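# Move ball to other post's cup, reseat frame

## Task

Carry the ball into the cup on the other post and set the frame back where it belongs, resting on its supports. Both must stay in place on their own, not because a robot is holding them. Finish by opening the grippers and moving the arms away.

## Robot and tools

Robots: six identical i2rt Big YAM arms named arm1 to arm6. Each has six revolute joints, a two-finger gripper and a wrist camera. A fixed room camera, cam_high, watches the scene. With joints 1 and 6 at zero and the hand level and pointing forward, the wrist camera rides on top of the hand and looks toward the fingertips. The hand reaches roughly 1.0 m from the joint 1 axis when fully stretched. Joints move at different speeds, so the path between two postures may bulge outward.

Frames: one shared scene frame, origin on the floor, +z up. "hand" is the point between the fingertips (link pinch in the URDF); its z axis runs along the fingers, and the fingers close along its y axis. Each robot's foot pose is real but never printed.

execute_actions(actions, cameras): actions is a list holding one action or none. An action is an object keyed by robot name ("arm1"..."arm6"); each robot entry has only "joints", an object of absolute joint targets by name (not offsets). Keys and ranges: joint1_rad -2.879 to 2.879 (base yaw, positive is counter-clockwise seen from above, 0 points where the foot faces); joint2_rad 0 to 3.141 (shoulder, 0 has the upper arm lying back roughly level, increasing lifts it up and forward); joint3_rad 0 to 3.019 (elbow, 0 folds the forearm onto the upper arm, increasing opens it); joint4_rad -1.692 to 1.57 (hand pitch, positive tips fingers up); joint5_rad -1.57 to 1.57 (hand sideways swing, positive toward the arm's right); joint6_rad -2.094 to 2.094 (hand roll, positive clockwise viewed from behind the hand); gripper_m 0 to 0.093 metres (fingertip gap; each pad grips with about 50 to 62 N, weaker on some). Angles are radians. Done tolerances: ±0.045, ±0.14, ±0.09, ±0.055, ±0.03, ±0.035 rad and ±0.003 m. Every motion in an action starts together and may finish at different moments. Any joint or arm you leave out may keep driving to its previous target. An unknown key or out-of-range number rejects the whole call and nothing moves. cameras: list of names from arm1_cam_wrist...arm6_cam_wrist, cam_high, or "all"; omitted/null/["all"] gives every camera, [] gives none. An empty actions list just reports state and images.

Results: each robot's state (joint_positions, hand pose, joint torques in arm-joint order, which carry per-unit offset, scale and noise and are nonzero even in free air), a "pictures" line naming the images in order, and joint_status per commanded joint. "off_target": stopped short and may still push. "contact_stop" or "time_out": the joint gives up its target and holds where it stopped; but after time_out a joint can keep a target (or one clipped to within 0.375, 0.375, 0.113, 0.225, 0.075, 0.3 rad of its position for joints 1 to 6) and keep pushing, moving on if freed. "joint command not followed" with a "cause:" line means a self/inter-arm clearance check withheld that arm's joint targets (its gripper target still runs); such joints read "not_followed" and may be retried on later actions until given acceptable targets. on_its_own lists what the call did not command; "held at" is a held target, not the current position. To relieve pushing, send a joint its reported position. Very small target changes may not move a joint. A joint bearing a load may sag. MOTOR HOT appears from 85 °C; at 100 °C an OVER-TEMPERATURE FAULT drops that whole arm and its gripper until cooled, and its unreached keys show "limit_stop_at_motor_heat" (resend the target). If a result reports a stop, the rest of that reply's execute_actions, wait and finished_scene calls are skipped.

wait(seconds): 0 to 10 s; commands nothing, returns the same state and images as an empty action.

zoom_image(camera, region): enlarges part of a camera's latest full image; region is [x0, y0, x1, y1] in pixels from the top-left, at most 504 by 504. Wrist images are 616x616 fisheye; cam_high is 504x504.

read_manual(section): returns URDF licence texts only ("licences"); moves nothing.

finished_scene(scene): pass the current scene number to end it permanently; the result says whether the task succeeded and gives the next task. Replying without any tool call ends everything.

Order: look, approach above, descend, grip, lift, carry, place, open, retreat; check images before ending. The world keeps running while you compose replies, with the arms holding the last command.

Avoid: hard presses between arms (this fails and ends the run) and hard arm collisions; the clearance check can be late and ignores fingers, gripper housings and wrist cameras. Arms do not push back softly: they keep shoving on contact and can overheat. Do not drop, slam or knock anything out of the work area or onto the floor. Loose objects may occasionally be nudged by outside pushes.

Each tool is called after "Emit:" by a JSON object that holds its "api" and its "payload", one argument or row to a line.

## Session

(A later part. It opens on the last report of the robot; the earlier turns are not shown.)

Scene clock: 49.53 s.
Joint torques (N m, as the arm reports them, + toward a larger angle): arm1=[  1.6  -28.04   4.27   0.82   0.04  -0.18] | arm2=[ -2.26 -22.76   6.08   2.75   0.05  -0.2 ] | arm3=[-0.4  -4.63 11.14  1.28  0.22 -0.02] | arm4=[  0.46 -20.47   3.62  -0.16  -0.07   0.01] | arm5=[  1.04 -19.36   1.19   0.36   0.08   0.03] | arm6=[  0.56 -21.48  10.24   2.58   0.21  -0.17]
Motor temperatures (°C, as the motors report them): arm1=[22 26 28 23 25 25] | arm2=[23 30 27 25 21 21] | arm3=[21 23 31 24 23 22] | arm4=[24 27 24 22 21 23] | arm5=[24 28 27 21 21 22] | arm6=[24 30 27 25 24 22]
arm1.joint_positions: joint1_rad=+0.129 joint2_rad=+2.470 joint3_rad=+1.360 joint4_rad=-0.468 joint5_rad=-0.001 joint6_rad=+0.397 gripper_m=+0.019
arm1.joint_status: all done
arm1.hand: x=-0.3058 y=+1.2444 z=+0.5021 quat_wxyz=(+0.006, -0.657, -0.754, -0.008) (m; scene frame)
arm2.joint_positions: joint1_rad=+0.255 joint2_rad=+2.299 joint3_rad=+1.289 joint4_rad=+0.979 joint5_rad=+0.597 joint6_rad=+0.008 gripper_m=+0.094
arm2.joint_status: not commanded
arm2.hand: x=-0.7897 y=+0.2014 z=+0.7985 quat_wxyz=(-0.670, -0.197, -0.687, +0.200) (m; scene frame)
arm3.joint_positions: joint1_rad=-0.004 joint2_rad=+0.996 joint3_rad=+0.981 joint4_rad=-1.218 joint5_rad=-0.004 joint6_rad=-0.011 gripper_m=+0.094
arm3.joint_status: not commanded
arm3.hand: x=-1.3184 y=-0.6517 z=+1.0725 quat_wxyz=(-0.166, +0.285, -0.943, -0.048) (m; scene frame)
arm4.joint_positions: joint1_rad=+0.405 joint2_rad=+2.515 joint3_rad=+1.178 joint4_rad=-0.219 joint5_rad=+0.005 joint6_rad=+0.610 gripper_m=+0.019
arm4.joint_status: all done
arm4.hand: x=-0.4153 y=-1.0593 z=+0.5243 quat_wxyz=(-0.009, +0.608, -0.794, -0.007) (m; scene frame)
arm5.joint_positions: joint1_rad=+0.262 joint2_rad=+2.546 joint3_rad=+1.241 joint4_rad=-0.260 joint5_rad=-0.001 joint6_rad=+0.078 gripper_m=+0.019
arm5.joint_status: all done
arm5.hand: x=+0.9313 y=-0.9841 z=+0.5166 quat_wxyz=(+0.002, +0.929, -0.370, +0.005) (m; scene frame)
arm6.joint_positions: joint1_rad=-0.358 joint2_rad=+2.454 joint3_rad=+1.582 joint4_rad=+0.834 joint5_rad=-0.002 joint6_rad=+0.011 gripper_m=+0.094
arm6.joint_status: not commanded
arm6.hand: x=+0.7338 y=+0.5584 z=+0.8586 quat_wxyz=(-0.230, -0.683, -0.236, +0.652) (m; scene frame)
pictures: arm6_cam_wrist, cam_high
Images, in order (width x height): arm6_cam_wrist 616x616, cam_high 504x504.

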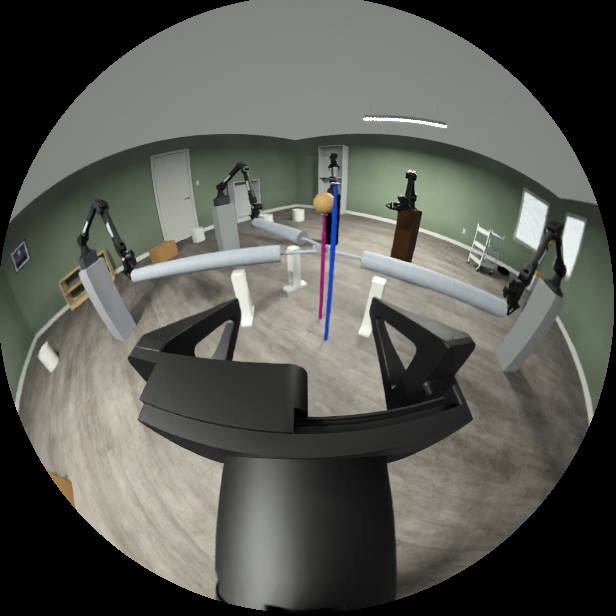

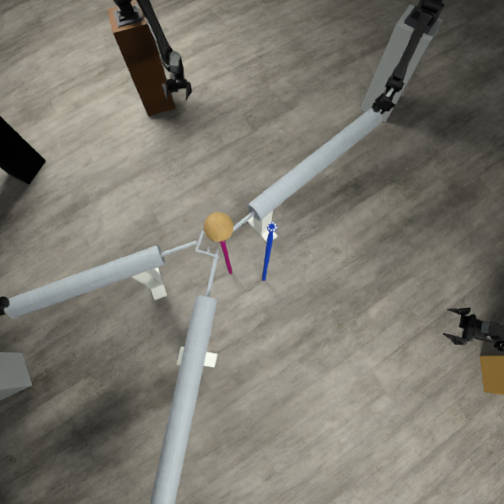

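Emit:
{"api": "execute_actions", "payload": {
  "actions": [
    {"arm1":{"joints":{"joint1_rad":0.214,"joint2_rad":2.395,"joint3_rad":1.334,"joint4_rad":-0.445,"joint6_rad":0.482}},"arm4":{"joints":{"joint1_rad":0.326,"joint2_rad":2.508,"joint3_rad":1.257,"joint4_rad":-0.285,"joint6_rad":0.516}},"arm5":{"joints":{"joint1_rad":0.166,"joint2_rad":2.513,"joint3_rad":1.212,"joint4_rad":-0.236,"joint6_rad":-0.015}}}
  ],
  "cameras": ["arm6_cam_wrist","cam_high"]
}}

Emit:
{"api": "zoom_image", "payload": {
  "camera": "cam_high",
  "region": [170, 200, 260, 290]
}}

Emit:
{"api": "zoom_image", "payload": {
  "camera": "arm6_cam_wrist",
  "region": [290, 200, 360, 270]
}}

Scene clock: 58.10 s.
Joint torques (N m, as the arm reports them, + toward a larger angle): arm1=[  1.52 -28.25   4.     0.75   0.01  -0.22] | arm2=[ -2.25 -22.49   6.11   2.84   0.1   -0.14] | arm3=[-0.4  -4.6  11.15  1.26  0.22 -0.02] | arm4=[  0.41 -21.16   4.22  -0.23  -0.16   0.  ] | arm5=[  1.02 -19.19   0.8    0.28   0.07   0.02] | arm6=[  0.22 -21.47  10.23   2.67   0.18  -0.16]
Motor temperatures (°C, as the motors report them): arm1=[22 26 28 23 25 25] | arm2=[23 30 27 25 21 21] | arm3=[21 23 32 24 23 22] | arm4=[24 28 24 22 21 23] | arm5=[24 28 27 21 21 22] | arm6=[24 30 27 25 24 22]
arm1.joint_positions: joint1_rad=+0.218 joint2_rad=+2.451 joint3_rad=+1.330 joint4_rad=-0.450 joint5_rad=+0.000 joint6_rad=+0.486 gripper_m=+0.019
arm1.joint_status: all done
arm1.hand: x=-0.2700 y=+1.2750 z=+0.5068 quat_wxyz=(+0.003, -0.657, -0.754, -0.006) (m; scene frame)
arm2.joint_positions: joint1_rad=+0.255 joint2_rad=+2.299 joint3_rad=+1.289 joint4_rad=+0.979 joint5_rad=+0.597 joint6_rad=+0.008 gripper_m=+0.094
arm2.joint_status: not commanded
arm2.hand: x=-0.7897 y=+0.2014 z=+0.7985 quat_wxyz=(-0.670, -0.197, -0.687, +0.200) (m; scene frame)
arm3.joint_positions: joint1_rad=-0.004 joint2_rad=+0.996 joint3_rad=+0.981 joint4_rad=-1.218 joint5_rad=-0.004 joint6_rad=-0.011 gripper_m=+0.094
arm3.joint_status: not commanded
arm3.hand: x=-1.3184 y=-0.6517 z=+1.0725 quat_wxyz=(-0.166, +0.285, -0.943, -0.048) (m; scene frame)
arm4.joint_positions: joint1_rad=+0.310 joint2_rad=+2.529 joint3_rad=+1.238 joint4_rad=-0.267 joint5_rad=+0.007 joint6_rad=+0.517 gripper_m=+0.019
arm4.joint_status: all done
arm4.hand: x=-0.3779 y=-1.0279 z=+0.5244 quat_wxyz=(-0.010, +0.607, -0.795, -0.006) (m; scene frame)
arm5.joint_positions: joint1_rad=+0.162 joint2_rad=+2.546 joint3_rad=+1.223 joint4_rad=-0.239 joint5_rad=-0.001 joint6_rad=-0.021 gripper_m=+0.019
arm5.joint_status: all done
arm5.hand: x=+0.9673 y=-0.9527 z=+0.5152 quat_wxyz=(+0.001, +0.929, -0.371, +0.004) (m; scene frame)
arm6.joint_positions: joint1_rad=-0.358 joint2_rad=+2.454 joint3_rad=+1.582 joint4_rad=+0.834 joint5_rad=-0.002 joint6_rad=+0.011 gripper_m=+0.094
arm6.joint_status: not commanded
arm6.hand: x=+0.7338 y=+0.5584 z=+0.8586 quat_wxyz=(-0.230, -0.683, -0.236, +0.652) (m; scene frame)
pictures: arm6_cam_wrist, cam_high
Images, in order (width x height): arm6_cam_wrist 616x616, cam_high 504x504.

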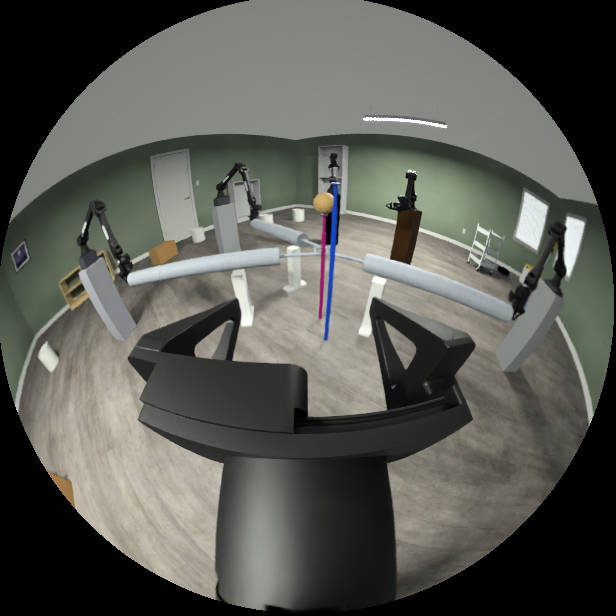

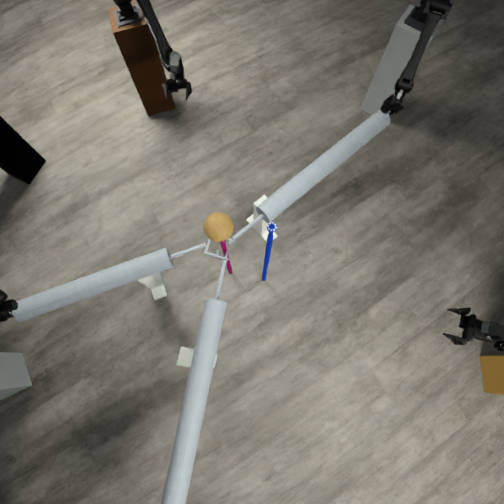

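Region (170, 200, 260, 290) of cam_high's 504x504 image, scaled by 5.600, with more detail than that image has.

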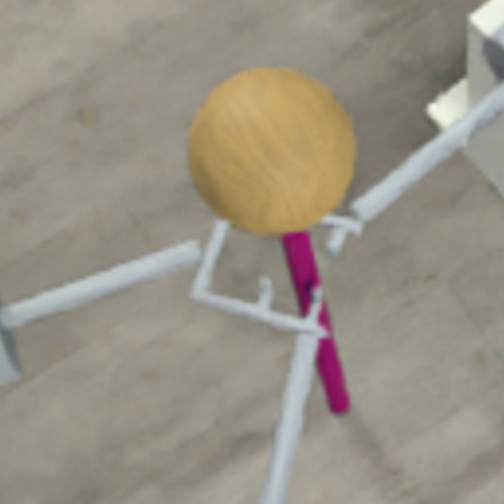

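Region (290, 200, 360, 270) of arm6_cam_wrist's 616x616 image, scaled by 7.200, with more detail than that image has.

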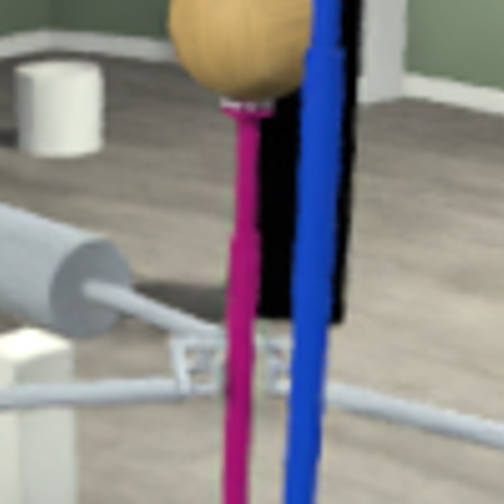

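Emit:
{"api": "execute_actions", "payload": {
  "actions": [
    {"arm1":{"joints":{"joint2_rad":2.215,"joint3_rad":1.276,"joint4_rad":-0.582}},"arm4":{"joints":{"joint2_rad":2.29,"joint3_rad":1.159,"joint4_rad":-0.4}},"arm5":{"joints":{"joint2_rad":2.296,"joint3_rad":1.11,"joint4_rad":-0.358}}}
  ],
  "cameras": []
}}

Emit:
{"api": "execute_actions", "payload": {
  "actions": [
    {"arm1":{"joints":{"joint2_rad":2.04,"joint3_rad":1.263,"joint4_rad":-0.743}},"arm4":{"joints":{"joint2_rad":2.088,"joint3_rad":1.116,"joint4_rad":-0.558}},"arm5":{"joints":{"joint2_rad":2.085,"joint3_rad":1.058,"joint4_rad":-0.515}}}
  ],
  "cameras": ["arm6_cam_wrist","arm2_cam_wrist"]
}}

Emit:
{"api": "zoom_image", "payload": {
  "camera": "arm2_cam_wrist",
  "region": [195, 150, 305, 260]
}}

Emit:
{"api": "zoom_image", "payload": {
  "camera": "arm6_cam_wrist",
  "region": [290, 175, 360, 245]
}}

Scene clock: 66.60 s.
Joint torques (N m, as the arm reports them, + toward a larger angle): arm1=[  2.26 -25.24   5.98   0.44   0.13  -0.11] | arm2=[ -2.39 -22.3    6.03   2.82   0.07  -0.16] | arm3=[-0.43 -4.64 11.14  1.28  0.22 -0.02] | arm4=[ -0.11 -20.73   4.72   0.19  -0.13  -0.07] | arm5=[  0.55 -17.64   2.34  -0.49   0.02   0.  ] | arm6=[  0.81 -21.86  10.18   2.67   0.21  -0.14]
Motor temperatures (°C, as the motors report them): arm1=[22 26 28 23 25 25] | arm2=[23 31 27 25 21 21] | arm3=[21 23 32 24 23 22] | arm4=[24 28 24 22 21 23] | arm5=[24 28 27 21 21 22] | arm6=[24 30 27 25 24 22]
arm1.joint_positions: joint1_rad=+0.212 joint2_rad=+2.249 joint3_rad=+1.255 joint4_rad=-0.578 joint5_rad=-0.002 joint6_rad=+0.481 gripper_m=+0.019
arm1.joint_status: all done
arm1.hand: x=-0.2743 y=+1.2745 z=+0.5939 quat_wxyz=(+0.003, -0.657, -0.754, -0.007) (m; scene frame)
arm2.joint_positions: joint1_rad=+0.255 joint2_rad=+2.299 joint3_rad=+1.289 joint4_rad=+0.979 joint5_rad=+0.597 joint6_rad=+0.008 gripper_m=+0.094
arm2.joint_status: not commanded
arm2.hand: x=-0.7897 y=+0.2014 z=+0.7985 quat_wxyz=(-0.670, -0.197, -0.687, +0.200) (m; scene frame)
arm3.joint_positions: joint1_rad=-0.004 joint2_rad=+0.996 joint3_rad=+0.981 joint4_rad=-1.218 joint5_rad=-0.004 joint6_rad=-0.011 gripper_m=+0.094
arm3.joint_status: not commanded
arm3.hand: x=-1.3184 y=-0.6517 z=+1.0725 quat_wxyz=(-0.166, +0.285, -0.943, -0.048) (m; scene frame)
arm4.joint_positions: joint1_rad=+0.317 joint2_rad=+2.316 joint3_rad=+1.148 joint4_rad=-0.394 joint5_rad=+0.006 joint6_rad=+0.524 gripper_m=+0.019
arm4.joint_status: all done
arm4.hand: x=-0.3818 y=-1.0288 z=+0.6099 quat_wxyz=(-0.009, +0.607, -0.795, -0.004) (m; scene frame)
arm5.joint_positions: joint1_rad=+0.166 joint2_rad=+2.316 joint3_rad=+1.113 joint4_rad=-0.345 joint5_rad=+0.000 joint6_rad=-0.019 gripper_m=+0.019
arm5.joint_status: all done
arm5.hand: x=+0.9630 y=-0.9516 z=+0.6052 quat_wxyz=(-0.002, +0.929, -0.370, -0.003) (m; scene frame)
arm6.joint_positions: joint1_rad=-0.358 joint2_rad=+2.454 joint3_rad=+1.582 joint4_rad=+0.834 joint5_rad=-0.002 joint6_rad=+0.011 gripper_m=+0.094
arm6.joint_status: not commanded
arm6.hand: x=+0.7338 y=+0.5584 z=+0.8586 quat_wxyz=(-0.230, -0.683, -0.236, +0.652) (m; scene frame)
pictures: none
No camera images: the call's "cameras" was empty. Leave "cameras" out to get every camera's image.

Scene clock: 67.63 s.
Joint torques (N m, as the arm reports them, + toward a larger angle): arm1=[  2.54 -23.9    7.4    0.45   0.1   -0.15] | arm2=[ -2.33 -22.81   6.08   2.68   0.1   -0.18] | arm3=[-0.44 -4.59 11.14  1.26  0.21 -0.03] | arm4=[ -0.27 -20.06   6.11   0.37  -0.11  -0.08] | arm5=[  0.7  -17.43   3.38  -0.35   0.04   0.  ] | arm6=[  0.65 -21.42  10.14   2.35   0.18  -0.14]
Motor temperatures (°C, as the motors report them): arm1=[22 26 28 23 25 25] | arm2=[23 31 27 25 21 21] | arm3=[21 23 32 24 23 22] | arm4=[24 28 24 22 21 23] | arm5=[24 28 27 21 21 22] | arm6=[24 30 27 25 24 22]
arm1.joint_positions: joint1_rad=+0.212 joint2_rad=+2.072 joint3_rad=+1.238 joint4_rad=-0.740 joint5_rad=-0.003 joint6_rad=+0.481 gripper_m=+0.019
arm1.joint_status: all done
arm1.hand: x=-0.2749 y=+1.2741 z=+0.6786 quat_wxyz=(+0.004, -0.657, -0.754, -0.008) (m; scene frame)
arm2.joint_positions: joint1_rad=+0.255 joint2_rad=+2.299 joint3_rad=+1.289 joint4_rad=+0.979 joint5_rad=+0.597 joint6_rad=+0.008 gripper_m=+0.094
arm2.joint_status: not commanded
arm2.hand: x=-0.7897 y=+0.2014 z=+0.7985 quat_wxyz=(-0.670, -0.197, -0.687, +0.200) (m; scene frame)
arm3.joint_positions: joint1_rad=-0.004 joint2_rad=+0.996 joint3_rad=+0.981 joint4_rad=-1.218 joint5_rad=-0.004 joint6_rad=-0.011 gripper_m=+0.094
arm3.joint_status: not commanded
arm3.hand: x=-1.3184 y=-0.6517 z=+1.0725 quat_wxyz=(-0.166, +0.285, -0.943, -0.048) (m; scene frame)
arm4.joint_positions: joint1_rad=+0.318 joint2_rad=+2.111 joint3_rad=+1.102 joint4_rad=-0.554 joint5_rad=+0.006 joint6_rad=+0.525 gripper_m=+0.019
arm4.joint_status: all done
arm4.hand: x=-0.3824 y=-1.0296 z=+0.6955 quat_wxyz=(-0.008, +0.607, -0.795, -0.003) (m; scene frame)
arm5.joint_positions: joint1_rad=+0.166 joint2_rad=+2.101 joint3_rad=+1.062 joint4_rad=-0.503 joint5_rad=+0.000 joint6_rad=-0.019 gripper_m=+0.019
arm5.joint_status: all done
arm5.hand: x=+0.9614 y=-0.9502 z=+0.6923 quat_wxyz=(-0.003, +0.929, -0.370, -0.005) (m; scene frame)
arm6.joint_positions: joint1_rad=-0.358 joint2_rad=+2.454 joint3_rad=+1.582 joint4_rad=+0.834 joint5_rad=-0.002 joint6_rad=+0.011 gripper_m=+0.094
arm6.joint_status: not commanded
arm6.hand: x=+0.7338 y=+0.5584 z=+0.8586 quat_wxyz=(-0.230, -0.683, -0.236, +0.652) (m; scene frame)
pictures: arm2_cam_wrist, arm6_cam_wrist
Images, in order (width x height): arm2_cam_wrist 616x616, arm6_cam_wrist 616x616.

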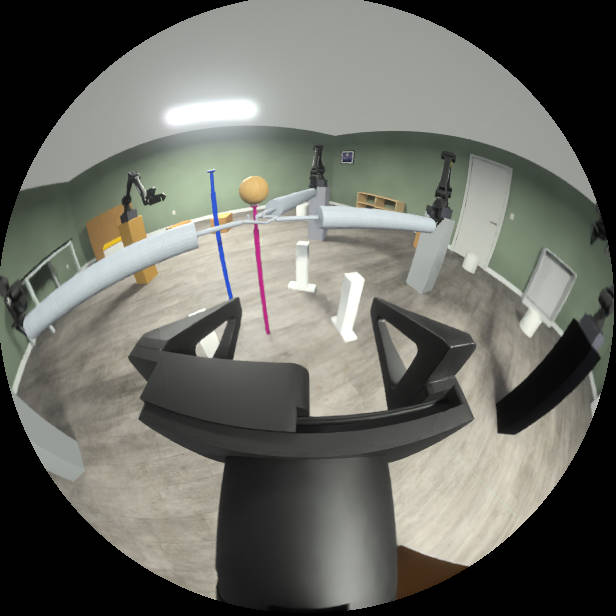

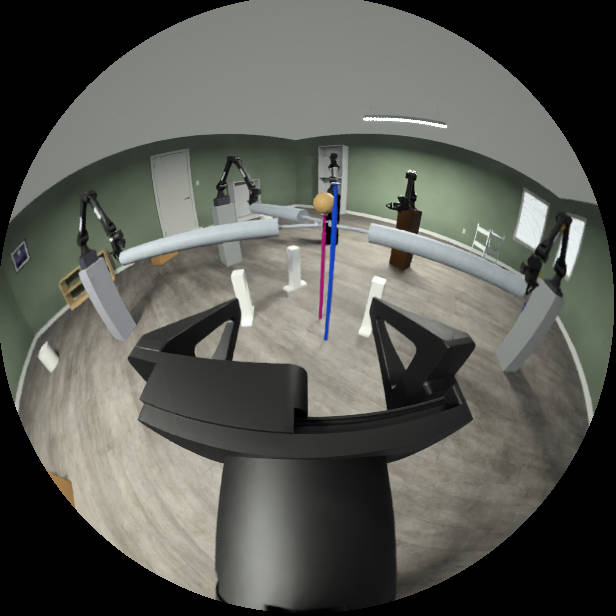

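Region (195, 150, 305, 260) of arm2_cam_wrist's 616x616 image, scaled by 4.582, with more detail than that image has.

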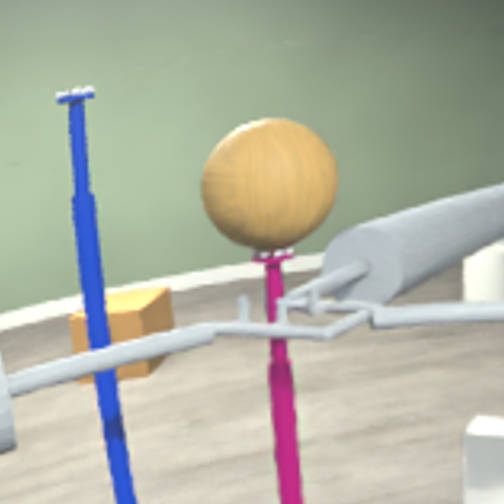

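Region (290, 175, 360, 245) of arm6_cam_wrist's 616x616 image, scaled by 7.200, with more detail than that image has.

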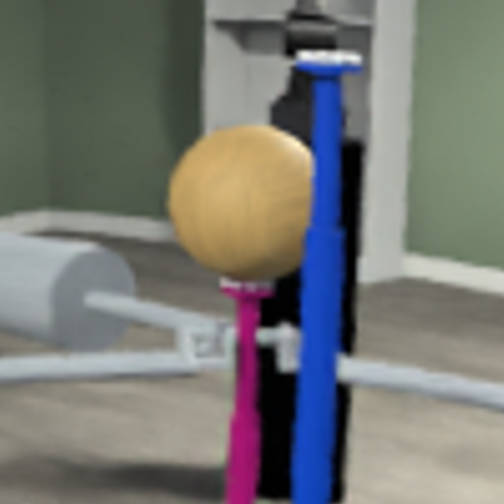

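Emit:
{"api": "execute_actions", "payload": {
  "actions": [
    {"arm1":{"joints":{"joint1_rad":0.226,"joint2_rad":1.95,"joint3_rad":1.29,"joint4_rad":-0.848,"joint6_rad":0.49}},"arm4":{"joints":{"joint1_rad":0.312,"joint2_rad":1.978,"joint3_rad":1.116,"joint4_rad":-0.664}},"arm5":{"joints":{"joint1_rad":0.158,"joint2_rad":1.964,"joint3_rad":1.032,"joint4_rad":-0.62}}}
  ],
  "cameras": ["arm6_cam_wrist","arm2_cam_wrist"]
}}

Emit:
{"api": "zoom_image", "payload": {
  "camera": "arm2_cam_wrist",
  "region": [195, 150, 305, 260]
}}

Emit:
{"api": "zoom_image", "payload": {
  "camera": "arm6_cam_wrist",
  "region": [290, 175, 360, 245]
}}

Scene clock: 74.30 s.
Joint torques (N m, as the arm reports them, + toward a larger angle): arm1=[  1.89 -24.28   8.63  -0.15   0.11  -0.11] | arm2=[ -2.22 -22.39   6.08   2.72   0.09  -0.16] | arm3=[-0.41 -4.61 11.15  1.27  0.22 -0.03] | arm4=[ -0.56 -20.27   6.74   0.28  -0.03  -0.07] | arm5=[ -0.65 -15.57   3.37  -0.89  -0.13   0.04] | arm6=[  0.   -21.45  10.17   2.44   0.17  -0.15]
Motor temperatures (°C, as the motors report them): arm1=[22 26 28 23 25 25] | arm2=[23 31 27 25 21 21] | arm3=[21 23 32 24 23 22] | arm4=[24 28 25 22 21 23] | arm5=[24 28 27 21 21 22] | arm6=[24 30 27 25 24 22]
arm1.joint_positions: joint1_rad=+0.222 joint2_rad=+1.992 joint3_rad=+1.253 joint4_rad=-0.830 joint5_rad=-0.003 joint6_rad=+0.492 gripper_m=+0.019
arm1.joint_status: all done
arm1.hand: x=-0.2698 y=+1.2749 z=+0.7226 quat_wxyz=(+0.002, -0.658, -0.753, -0.007) (m; scene frame)
arm2.joint_positions: joint1_rad=+0.255 joint2_rad=+2.299 joint3_rad=+1.289 joint4_rad=+0.979 joint5_rad=+0.597 joint6_rad=+0.008 gripper_m=+0.094
arm2.joint_status: not commanded
arm2.hand: x=-0.7897 y=+0.2014 z=+0.7985 quat_wxyz=(-0.670, -0.197, -0.687, +0.200) (m; scene frame)
arm3.joint_positions: joint1_rad=-0.004 joint2_rad=+0.996 joint3_rad=+0.981 joint4_rad=-1.218 joint5_rad=-0.004 joint6_rad=-0.011 gripper_m=+0.094
arm3.joint_status: not commanded
arm3.hand: x=-1.3184 y=-0.6517 z=+1.0725 quat_wxyz=(-0.166, +0.285, -0.943, -0.048) (m; scene frame)
arm4.joint_positions: joint1_rad=+0.311 joint2_rad=+2.010 joint3_rad=+1.102 joint4_rad=-0.658 joint5_rad=+0.005 joint6_rad=+0.523 gripper_m=+0.019
arm4.joint_status: all done
arm4.hand: x=-0.3800 y=-1.0289 z=+0.7418 quat_wxyz=(-0.007, +0.605, -0.796, -0.002) (m; scene frame)
arm5.joint_positions: joint1_rad=+0.164 joint2_rad=+1.981 joint3_rad=+1.043 joint4_rad=-0.599 joint5_rad=+0.003 joint6_rad=-0.019 gripper_m=+0.019
arm5.joint_status: all done
arm5.hand: x=+0.9637 y=-0.9507 z=+0.7415 quat_wxyz=(-0.006, +0.929, -0.370, -0.007) (m; scene frame)
arm6.joint_positions: joint1_rad=-0.358 joint2_rad=+2.454 joint3_rad=+1.582 joint4_rad=+0.834 joint5_rad=-0.002 joint6_rad=+0.011 gripper_m=+0.094
arm6.joint_status: not commanded
arm6.hand: x=+0.7338 y=+0.5584 z=+0.8586 quat_wxyz=(-0.230, -0.683, -0.236, +0.652) (m; scene frame)
pictures: arm2_cam_wrist, arm6_cam_wrist
Images, in order (width x height): arm2_cam_wrist 616x616, arm6_cam_wrist 616x616.

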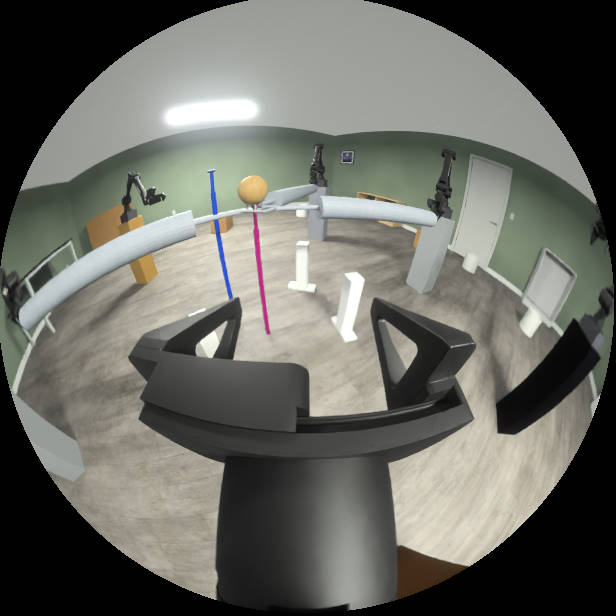

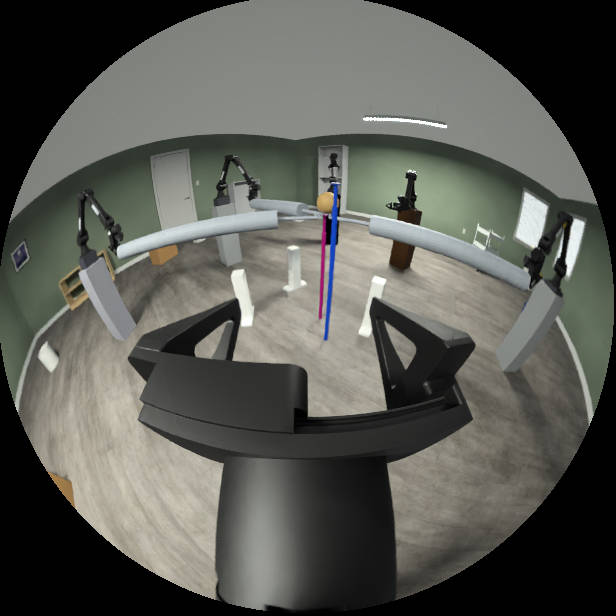

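Region (195, 150, 305, 260) of arm2_cam_wrist's 616x616 image, scaled by 4.582, with more detail than that image has.

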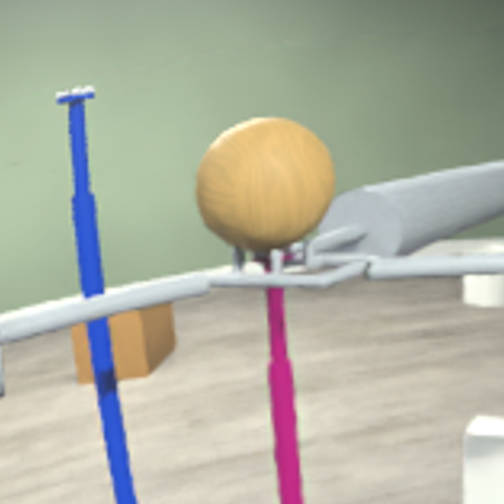

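Region (290, 175, 360, 245) of arm6_cam_wrist's 616x616 image, scaled by 7.200, with more detail than that image has.

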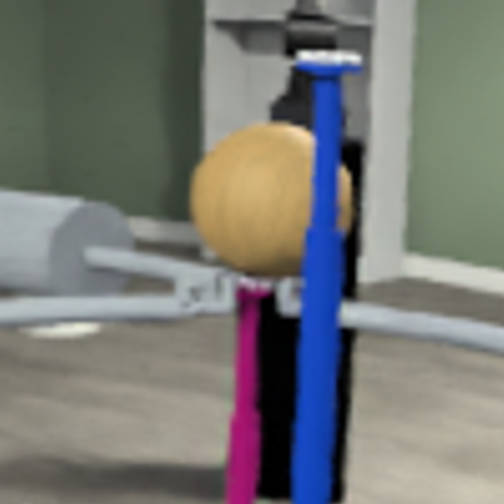

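Ball is rocking onto the pegs; check it settles.

Emit:
{"api": "execute_actions", "payload": {
  "actions": [],
  "cameras": ["arm6_cam_wrist"]
}}

Emit:
{"api": "zoom_image", "payload": {
  "camera": "arm6_cam_wrist",
  "region": [290, 175, 360, 245]
}}

Scene clock: 76.47 s.
Joint torques (N m, as the arm reports them, + toward a larger angle): arm1=[  2.51 -25.64   8.7   -0.23   0.13  -0.17] | arm2=[ -2.07 -22.83   6.08   2.8    0.09  -0.15] | arm3=[-0.44 -4.63 11.16  1.25  0.22 -0.02] | arm4=[ -0.57 -20.23   6.76   0.27  -0.04  -0.07] | arm5=[ -0.28 -16.34   3.31  -0.8   -0.13   0.01] | arm6=[ -0.22 -21.72  10.24   2.64   0.15  -0.14]
Motor temperatures (°C, as the motors report them): arm1=[22 26 29 23 25 25] | arm2=[23 31 27 25 21 21] | arm3=[21 23 32 24 23 22] | arm4=[24 28 25 22 21 23] | arm5=[24 28 27 21 21 22] | arm6=[24 31 27 25 24 22]
arm1.joint_positions: joint1_rad=+0.222 joint2_rad=+1.992 joint3_rad=+1.253 joint4_rad=-0.830 joint5_rad=-0.003 joint6_rad=+0.492 gripper_m=+0.019
arm1.joint_status: all done
arm1.hand: x=-0.2698 y=+1.2749 z=+0.7226 quat_wxyz=(+0.002, -0.658, -0.753, -0.007) (m; scene frame)
arm2.joint_positions: joint1_rad=+0.255 joint2_rad=+2.299 joint3_rad=+1.289 joint4_rad=+0.979 joint5_rad=+0.597 joint6_rad=+0.008 gripper_m=+0.094
arm2.joint_status: not commanded
arm2.hand: x=-0.7897 y=+0.2014 z=+0.7985 quat_wxyz=(-0.670, -0.197, -0.687, +0.200) (m; scene frame)
arm3.joint_positions: joint1_rad=-0.004 joint2_rad=+0.996 joint3_rad=+0.981 joint4_rad=-1.218 joint5_rad=-0.004 joint6_rad=-0.011 gripper_m=+0.094
arm3.joint_status: not commanded
arm3.hand: x=-1.3184 y=-0.6517 z=+1.0725 quat_wxyz=(-0.166, +0.285, -0.943, -0.048) (m; scene frame)
arm4.joint_positions: joint1_rad=+0.311 joint2_rad=+2.010 joint3_rad=+1.102 joint4_rad=-0.658 joint5_rad=+0.005 joint6_rad=+0.523 gripper_m=+0.019
arm4.joint_status: all done
arm4.hand: x=-0.3800 y=-1.0289 z=+0.7418 quat_wxyz=(-0.007, +0.605, -0.796, -0.002) (m; scene frame)
arm5.joint_positions: joint1_rad=+0.164 joint2_rad=+1.981 joint3_rad=+1.043 joint4_rad=-0.599 joint5_rad=+0.003 joint6_rad=-0.019 gripper_m=+0.019
arm5.joint_status: all done
arm5.hand: x=+0.9637 y=-0.9507 z=+0.7415 quat_wxyz=(-0.006, +0.929, -0.370, -0.007) (m; scene frame)
arm6.joint_positions: joint1_rad=-0.358 joint2_rad=+2.454 joint3_rad=+1.582 joint4_rad=+0.834 joint5_rad=-0.002 joint6_rad=+0.011 gripper_m=+0.094
arm6.joint_status: not commanded
arm6.hand: x=+0.7338 y=+0.5584 z=+0.8586 quat_wxyz=(-0.230, -0.683, -0.236, +0.652) (m; scene frame)
pictures: arm6_cam_wrist
Images, in order (width x height): arm6_cam_wrist 616x616.

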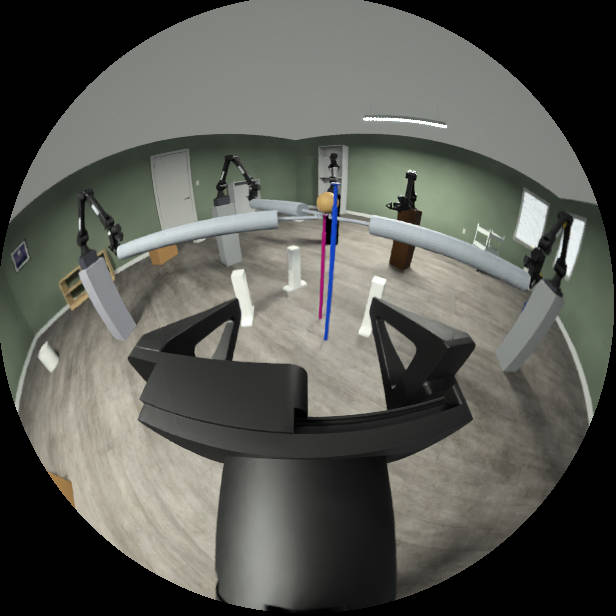

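Region (290, 175, 360, 245) of arm6_cam_wrist's 616x616 image, scaled by 7.200, with more detail than that image has.

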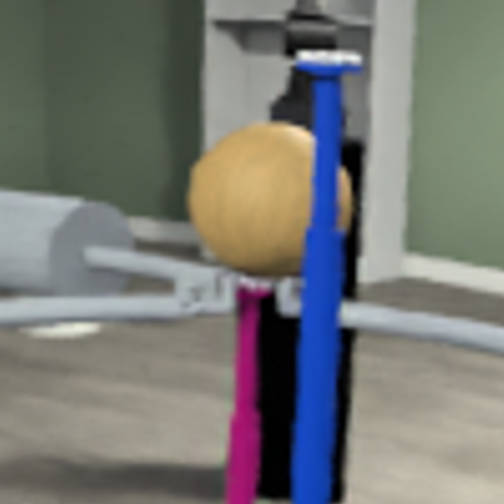

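Emit:
{"api": "execute_actions", "payload": {
  "actions": [
    {"arm1":{"joints":{"joint2_rad":1.9,"joint3_rad":1.318,"joint4_rad":-0.902}},"arm4":{"joints":{"joint2_rad":1.925,"joint3_rad":1.128,"joint4_rad":-0.72}},"arm5":{"joints":{"joint2_rad":1.915,"joint3_rad":1.05,"joint4_rad":-0.672}}}
  ],
  "cameras": ["arm6_cam_wrist"]
}}

Emit:
{"api": "zoom_image", "payload": {
  "camera": "arm6_cam_wrist",
  "region": [290, 175, 360, 245]
}}

Scene clock: 80.57 s.
Joint torques (N m, as the arm reports them, + toward a larger angle): arm1=[  2.34 -27.18   9.65  -1.09   0.07  -0.14] | arm2=[ -1.99 -22.35   6.11   2.71   0.1   -0.18] | arm3=[-0.43 -4.62 11.14  1.27  0.22 -0.03] | arm4=[ -0.28 -21.71   7.81  -0.27  -0.14  -0.06] | arm5=[  0.53 -17.16   4.91  -1.19  -0.08   0.  ] | arm6=[  1.16 -21.65  10.2    2.51   0.18  -0.17]
Motor temperatures (°C, as the motors report them): arm1=[22 26 29 23 25 25] | arm2=[23 31 27 25 21 21] | arm3=[21 23 32 24 23 22] | arm4=[24 28 25 22 21 23] | arm5=[24 28 27 21 21 22] | arm6=[24 31 27 25 24 22]
arm1.joint_positions: joint1_rad=+0.222 joint2_rad=+1.966 joint3_rad=+1.267 joint4_rad=-0.869 joint5_rad=-0.001 joint6_rad=+0.492 gripper_m=+0.019
arm1.joint_status: all done
arm1.hand: x=-0.2686 y=+1.2725 z=+0.7399 quat_wxyz=(+0.001, -0.658, -0.753, -0.006) (m; scene frame)
arm2.joint_positions: joint1_rad=+0.255 joint2_rad=+2.299 joint3_rad=+1.289 joint4_rad=+0.979 joint5_rad=+0.597 joint6_rad=+0.008 gripper_m=+0.094
arm2.joint_status: not commanded
arm2.hand: x=-0.7897 y=+0.2014 z=+0.7985 quat_wxyz=(-0.670, -0.197, -0.687, +0.200) (m; scene frame)
arm3.joint_positions: joint1_rad=-0.004 joint2_rad=+0.996 joint3_rad=+0.981 joint4_rad=-1.218 joint5_rad=-0.004 joint6_rad=-0.011 gripper_m=+0.094
arm3.joint_status: not commanded
arm3.hand: x=-1.3184 y=-0.6517 z=+1.0725 quat_wxyz=(-0.166, +0.285, -0.943, -0.048) (m; scene frame)
arm4.joint_positions: joint1_rad=+0.309 joint2_rad=+1.974 joint3_rad=+1.102 joint4_rad=-0.703 joint5_rad=+0.007 joint6_rad=+0.523 gripper_m=+0.019
arm4.joint_status: all done
arm4.hand: x=-0.3781 y=-1.0314 z=+0.7582 quat_wxyz=(-0.006, +0.604, -0.797, +0.002) (m; scene frame)
arm5.joint_positions: joint1_rad=+0.163 joint2_rad=+1.950 joint3_rad=+1.043 joint4_rad=-0.638 joint5_rad=+0.002 joint6_rad=-0.020 gripper_m=+0.019
arm5.joint_status: all done
arm5.hand: x=+0.9655 y=-0.9523 z=+0.7551 quat_wxyz=(-0.004, +0.929, -0.370, -0.004) (m; scene frame)
arm6.joint_positions: joint1_rad=-0.358 joint2_rad=+2.454 joint3_rad=+1.582 joint4_rad=+0.834 joint5_rad=-0.002 joint6_rad=+0.011 gripper_m=+0.094
arm6.joint_status: not commanded
arm6.hand: x=+0.7338 y=+0.5584 z=+0.8586 quat_wxyz=(-0.230, -0.683, -0.236, +0.652) (m; scene frame)
pictures: arm6_cam_wrist
Images, in order (width x height): arm6_cam_wrist 616x616.

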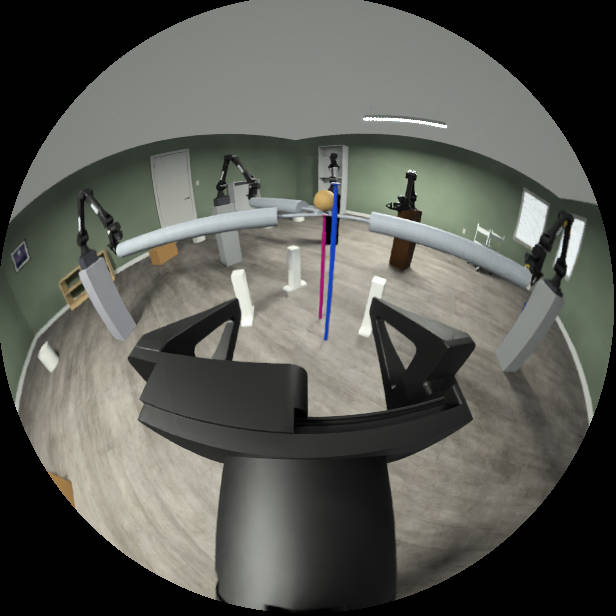

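Region (290, 175, 360, 245) of arm6_cam_wrist's 616x616 image, scaled by 7.200, with more detail than that image has.

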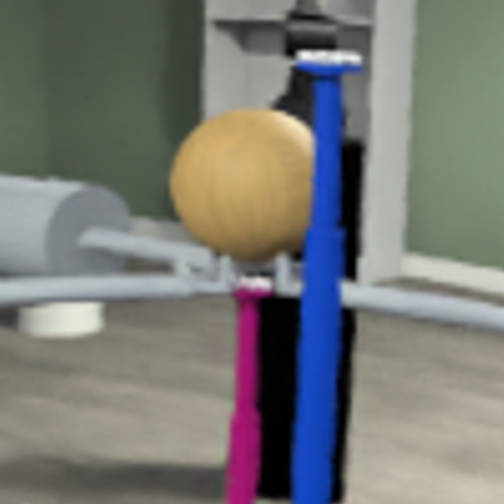

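Emit:
{"api": "execute_actions", "payload": {
  "actions": [
    {"arm1":{"joints":{"joint2_rad":1.795,"joint3_rad":1.39,"joint4_rad":-1.075}},"arm4":{"joints":{"joint2_rad":1.787,"joint3_rad":1.182,"joint4_rad":-0.898}},"arm5":{"joints":{"joint2_rad":1.765,"joint3_rad":1.103,"joint4_rad":-0.861}}}
  ],
  "cameras": []
}}

Emit:
{"api": "execute_actions", "payload": {
  "actions": [
    {"arm1":{"joints":{"joint2_rad":1.685,"joint3_rad":1.58,"joint4_rad":-1.367}},"arm4":{"joints":{"joint2_rad":1.631,"joint3_rad":1.34,"joint4_rad":-1.199}},"arm5":{"joints":{"joint2_rad":1.593,"joint3_rad":1.247,"joint4_rad":-1.17}}}
  ],
  "cameras": ["arm6_cam_wrist","arm2_cam_wrist","cam_high"]
}}

Emit:
{"api": "zoom_image", "payload": {
  "camera": "cam_high",
  "region": [170, 170, 300, 300]
}}

Scene clock: 88.60 s.
Joint torques (N m, as the arm reports them, + toward a larger angle): arm1=[  3.08 -25.15  11.21  -0.58  -0.02  -0.21] | arm2=[ -2.17 -22.82   5.93   2.87   0.11  -0.17] | arm3=[-0.42 -4.65 11.14  1.27  0.22 -0.03] | arm4=[ -0.3  -18.52  11.43  -0.34  -0.17  -0.04] | arm5=[ -0.49 -14.45   7.65  -1.01  -0.13   0.01] | arm6=[  0.92 -21.33   9.94   2.77   0.17  -0.16]
Motor temperatures (°C, as the motors report them): arm1=[22 26 30 23 25 25] | arm2=[23 31 28 25 21 21] | arm3=[21 23 32 24 23 22] | arm4=[24 28 26 22 21 23] | arm5=[24 29 27 21 21 22] | arm6=[24 31 27 25 24 22]
arm1.joint_positions: joint1_rad=+0.222 joint2_rad=+1.839 joint3_rad=+1.332 joint4_rad=-1.049 joint5_rad=+0.001 joint6_rad=+0.492 gripper_m=+0.019
arm1.joint_status: all done
arm1.hand: x=-0.2683 y=+1.2700 z=+0.8237 quat_wxyz=(-0.005, -0.658, -0.753, -0.004) (m; scene frame)
arm2.joint_positions: joint1_rad=+0.255 joint2_rad=+2.299 joint3_rad=+1.289 joint4_rad=+0.979 joint5_rad=+0.597 joint6_rad=+0.008 gripper_m=+0.094
arm2.joint_status: not commanded
arm2.hand: x=-0.7897 y=+0.2014 z=+0.7985 quat_wxyz=(-0.670, -0.197, -0.687, +0.200) (m; scene frame)
arm3.joint_positions: joint1_rad=-0.004 joint2_rad=+0.996 joint3_rad=+0.981 joint4_rad=-1.218 joint5_rad=-0.004 joint6_rad=-0.011 gripper_m=+0.094
arm3.joint_status: not commanded
arm3.hand: x=-1.3184 y=-0.6517 z=+1.0725 quat_wxyz=(-0.166, +0.285, -0.943, -0.048) (m; scene frame)
arm4.joint_positions: joint1_rad=+0.308 joint2_rad=+1.811 joint3_rad=+1.122 joint4_rad=-0.879 joint5_rad=+0.007 joint6_rad=+0.521 gripper_m=+0.019
arm4.joint_status: all done
arm4.hand: x=-0.3767 y=-1.0359 z=+0.8379 quat_wxyz=(-0.008, +0.605, -0.797, +0.000) (m; scene frame)
arm5.joint_positions: joint1_rad=+0.163 joint2_rad=+1.777 joint3_rad=+1.070 joint4_rad=-0.831 joint5_rad=+0.003 joint6_rad=-0.020 gripper_m=+0.019
arm5.joint_status: all done
arm5.hand: x=+0.9662 y=-0.9532 z=+0.8383 quat_wxyz=(-0.006, +0.929, -0.370, -0.007) (m; scene frame)
arm6.joint_positions: joint1_rad=-0.358 joint2_rad=+2.454 joint3_rad=+1.582 joint4_rad=+0.834 joint5_rad=-0.002 joint6_rad=+0.011 gripper_m=+0.094
arm6.joint_status: not commanded
arm6.hand: x=+0.7338 y=+0.5584 z=+0.8586 quat_wxyz=(-0.230, -0.683, -0.236, +0.652) (m; scene frame)
pictures: none
No camera images: the call's "cameras" was empty. Leave "cameras" out to get every camera's image.

Scene clock: 89.80 s.
Joint torques (N m, as the arm reports them, + toward a larger angle): arm1=[  2.11 -24.54  12.59  -0.34   0.06  -0.19] | arm2=[ -1.8  -22.36   6.05   2.79   0.09  -0.16] | arm3=[-0.39 -4.63 11.13  1.27  0.21 -0.03] | arm4=[ -0.3  -17.85  13.99  -0.17  -0.16  -0.05] | arm5=[ -0.19 -15.19   9.56  -1.24  -0.11   0.04] | arm6=[  0.22 -20.7   10.14   2.77   0.21  -0.12]
Motor temperatures (°C, as the motors report them): arm1=[22 26 31 23 25 25] | arm2=[23 31 28 25 21 21] | arm3=[21 23 32 24 23 22] | arm4=[24 28 26 22 21 23] | arm5=[24 28 28 21 21 22] | arm6=[24 31 27 25 24 22]
arm1.joint_positions: joint1_rad=+0.222 joint2_rad=+1.737 joint3_rad=+1.511 joint4_rad=-1.343 joint5_rad=-0.001 joint6_rad=+0.493 gripper_m=+0.019
arm1.joint_status: all done
arm1.hand: x=-0.2691 y=+1.2695 z=+0.9385 quat_wxyz=(+0.002, -0.658, -0.753, -0.007) (m; scene frame)
arm2.joint_positions: joint1_rad=+0.255 joint2_rad=+2.299 joint3_rad=+1.289 joint4_rad=+0.979 joint5_rad=+0.597 joint6_rad=+0.008 gripper_m=+0.094
arm2.joint_status: not commanded
arm2.hand: x=-0.7897 y=+0.2014 z=+0.7985 quat_wxyz=(-0.670, -0.197, -0.687, +0.200) (m; scene frame)
arm3.joint_positions: joint1_rad=-0.004 joint2_rad=+0.996 joint3_rad=+0.981 joint4_rad=-1.218 joint5_rad=-0.004 joint6_rad=-0.011 gripper_m=+0.094
arm3.joint_status: not commanded
arm3.hand: x=-1.3184 y=-0.6517 z=+1.0725 quat_wxyz=(-0.166, +0.285, -0.943, -0.048) (m; scene frame)
arm4.joint_positions: joint1_rad=+0.310 joint2_rad=+1.658 joint3_rad=+1.261 joint4_rad=-1.184 joint5_rad=+0.007 joint6_rad=+0.521 gripper_m=+0.019
arm4.joint_status: all done
arm4.hand: x=-0.3780 y=-1.0376 z=+0.9531 quat_wxyz=(-0.006, +0.605, -0.796, +0.005) (m; scene frame)
arm5.joint_positions: joint1_rad=+0.163 joint2_rad=+1.606 joint3_rad=+1.207 joint4_rad=-1.134 joint5_rad=+0.002 joint6_rad=-0.022 gripper_m=+0.019
arm5.joint_status: all done
arm5.hand: x=+0.9650 y=-0.9523 z=+0.9572 quat_wxyz=(-0.006, +0.929, -0.370, -0.009) (m; scene frame)
arm6.joint_positions: joint1_rad=-0.358 joint2_rad=+2.454 joint3_rad=+1.582 joint4_rad=+0.834 joint5_rad=-0.002 joint6_rad=+0.011 gripper_m=+0.094
arm6.joint_status: not commanded
arm6.hand: x=+0.7338 y=+0.5584 z=+0.8586 quat_wxyz=(-0.230, -0.683, -0.236, +0.652) (m; scene frame)
pictures: arm2_cam_wrist, arm6_cam_wrist, cam_high
Images, in order (width x height): arm2_cam_wrist 616x616, arm6_cam_wrist 616x616, cam_high 504x504.

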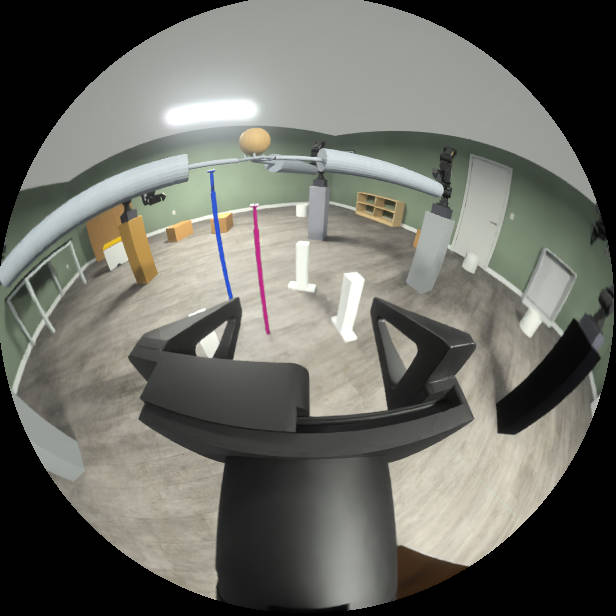

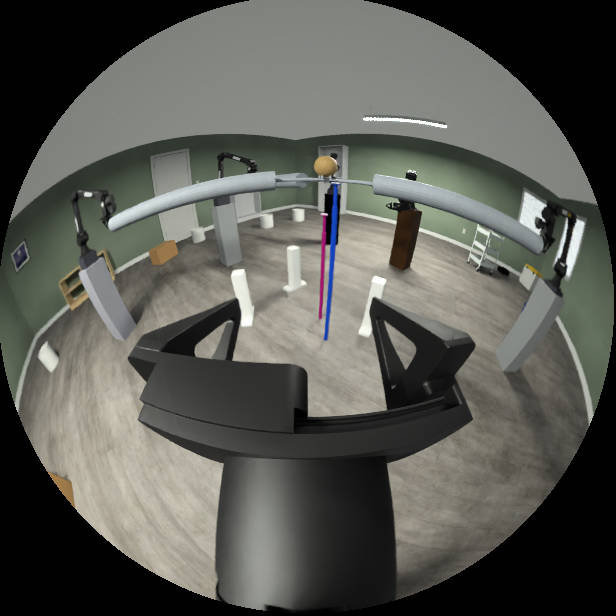

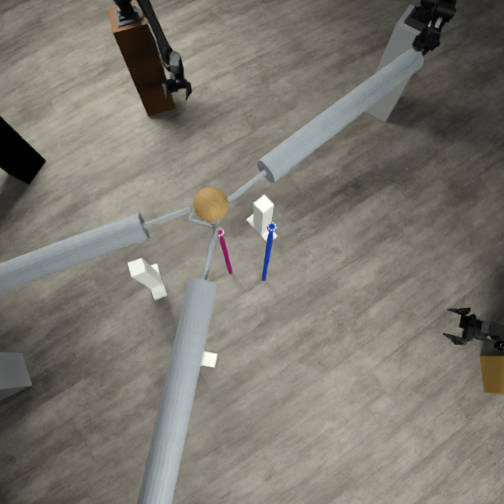

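Region (170, 170, 300, 300) of cam_high's 504x504 image, scaled by 3.877, with more detail than that image has.

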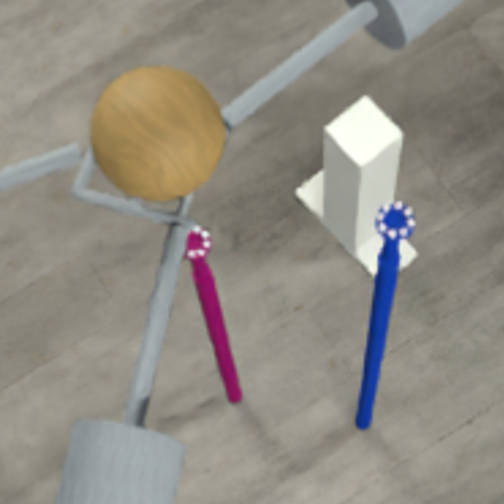

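Emit:
{"api": "execute_actions", "payload": {
  "actions": [],
  "cameras": ["cam_high","arm6_cam_wrist","arm2_cam_wrist"]
}}

Scene clock: 103.43 s.
Joint torques (N m, as the arm reports them, + toward a larger angle): arm1=[  2.61 -24.71  12.52  -0.49   0.04  -0.14] | arm2=[ -1.71 -22.91   6.07   2.8    0.07  -0.16] | arm3=[-0.43 -4.63 11.14  1.27  0.21 -0.02] | arm4=[ -0.43 -17.88  13.98  -0.17  -0.18  -0.04] | arm5=[ -0.09 -13.92   9.65  -1.34  -0.1    0.07] | arm6=[  0.46 -21.77  10.31   2.77   0.25  -0.17]
Motor temperatures (°C, as the motors report them): arm1=[22 26 33 23 25 25] | arm2=[23 31 28 25 21 21] | arm3=[21 23 33 24 23 22] | arm4=[24 28 30 22 21 23] | arm5=[24 28 30 21 21 22] | arm6=[24 31 28 25 24 22]
arm1.joint_positions: joint1_rad=+0.222 joint2_rad=+1.737 joint3_rad=+1.511 joint4_rad=-1.343 joint5_rad=-0.001 joint6_rad=+0.493 gripper_m=+0.019
arm1.joint_status: all done
arm1.hand: x=-0.2691 y=+1.2695 z=+0.9385 quat_wxyz=(+0.002, -0.658, -0.753, -0.007) (m; scene frame)
arm2.joint_positions: joint1_rad=+0.255 joint2_rad=+2.299 joint3_rad=+1.289 joint4_rad=+0.979 joint5_rad=+0.597 joint6_rad=+0.008 gripper_m=+0.094
arm2.joint_status: not commanded
arm2.hand: x=-0.7897 y=+0.2014 z=+0.7985 quat_wxyz=(-0.670, -0.197, -0.687, +0.200) (m; scene frame)
arm3.joint_positions: joint1_rad=-0.004 joint2_rad=+0.996 joint3_rad=+0.981 joint4_rad=-1.218 joint5_rad=-0.004 joint6_rad=-0.011 gripper_m=+0.094
arm3.joint_status: not commanded
arm3.hand: x=-1.3184 y=-0.6517 z=+1.0725 quat_wxyz=(-0.166, +0.285, -0.943, -0.048) (m; scene frame)
arm4.joint_positions: joint1_rad=+0.310 joint2_rad=+1.658 joint3_rad=+1.261 joint4_rad=-1.184 joint5_rad=+0.007 joint6_rad=+0.521 gripper_m=+0.019
arm4.joint_status: all done
arm4.hand: x=-0.3780 y=-1.0376 z=+0.9531 quat_wxyz=(-0.006, +0.605, -0.796, +0.005) (m; scene frame)
arm5.joint_positions: joint1_rad=+0.163 joint2_rad=+1.606 joint3_rad=+1.207 joint4_rad=-1.134 joint5_rad=+0.002 joint6_rad=-0.022 gripper_m=+0.019
arm5.joint_status: all done
arm5.hand: x=+0.9650 y=-0.9523 z=+0.9572 quat_wxyz=(-0.006, +0.929, -0.370, -0.009) (m; scene frame)
arm6.joint_positions: joint1_rad=-0.358 joint2_rad=+2.454 joint3_rad=+1.582 joint4_rad=+0.834 joint5_rad=-0.002 joint6_rad=+0.011 gripper_m=+0.094
arm6.joint_status: not commanded
arm6.hand: x=+0.7338 y=+0.5584 z=+0.8586 quat_wxyz=(-0.230, -0.683, -0.236, +0.652) (m; scene frame)
pictures: arm2_cam_wrist, arm6_cam_wrist, cam_high
Images, in order (width x height): arm2_cam_wrist 616x616, arm6_cam_wrist 616x616, cam_high 504x504.

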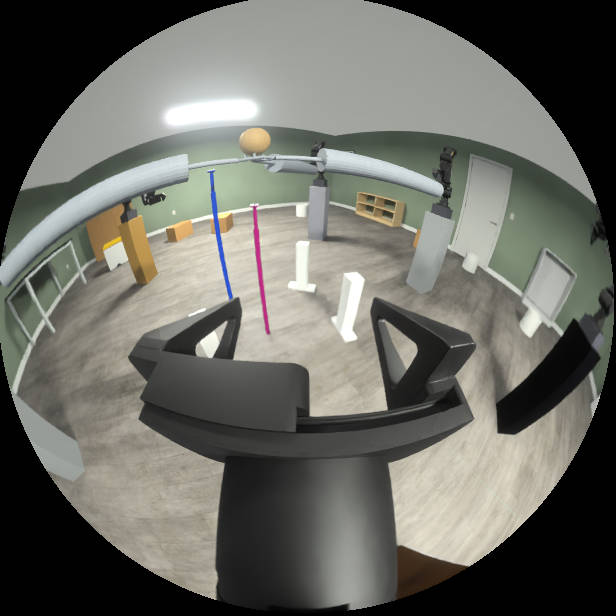

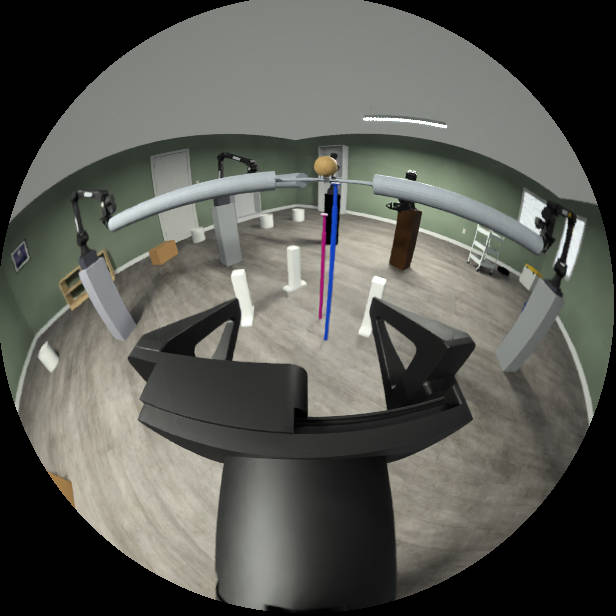

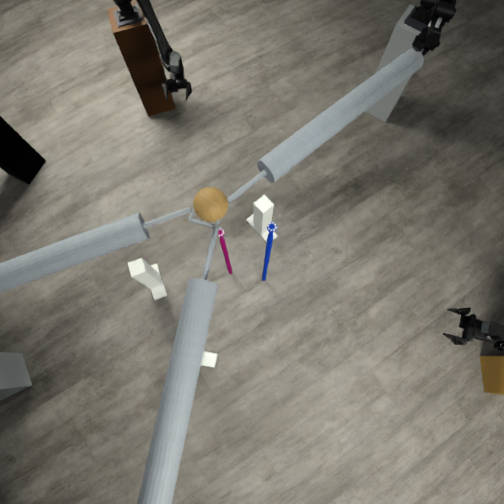

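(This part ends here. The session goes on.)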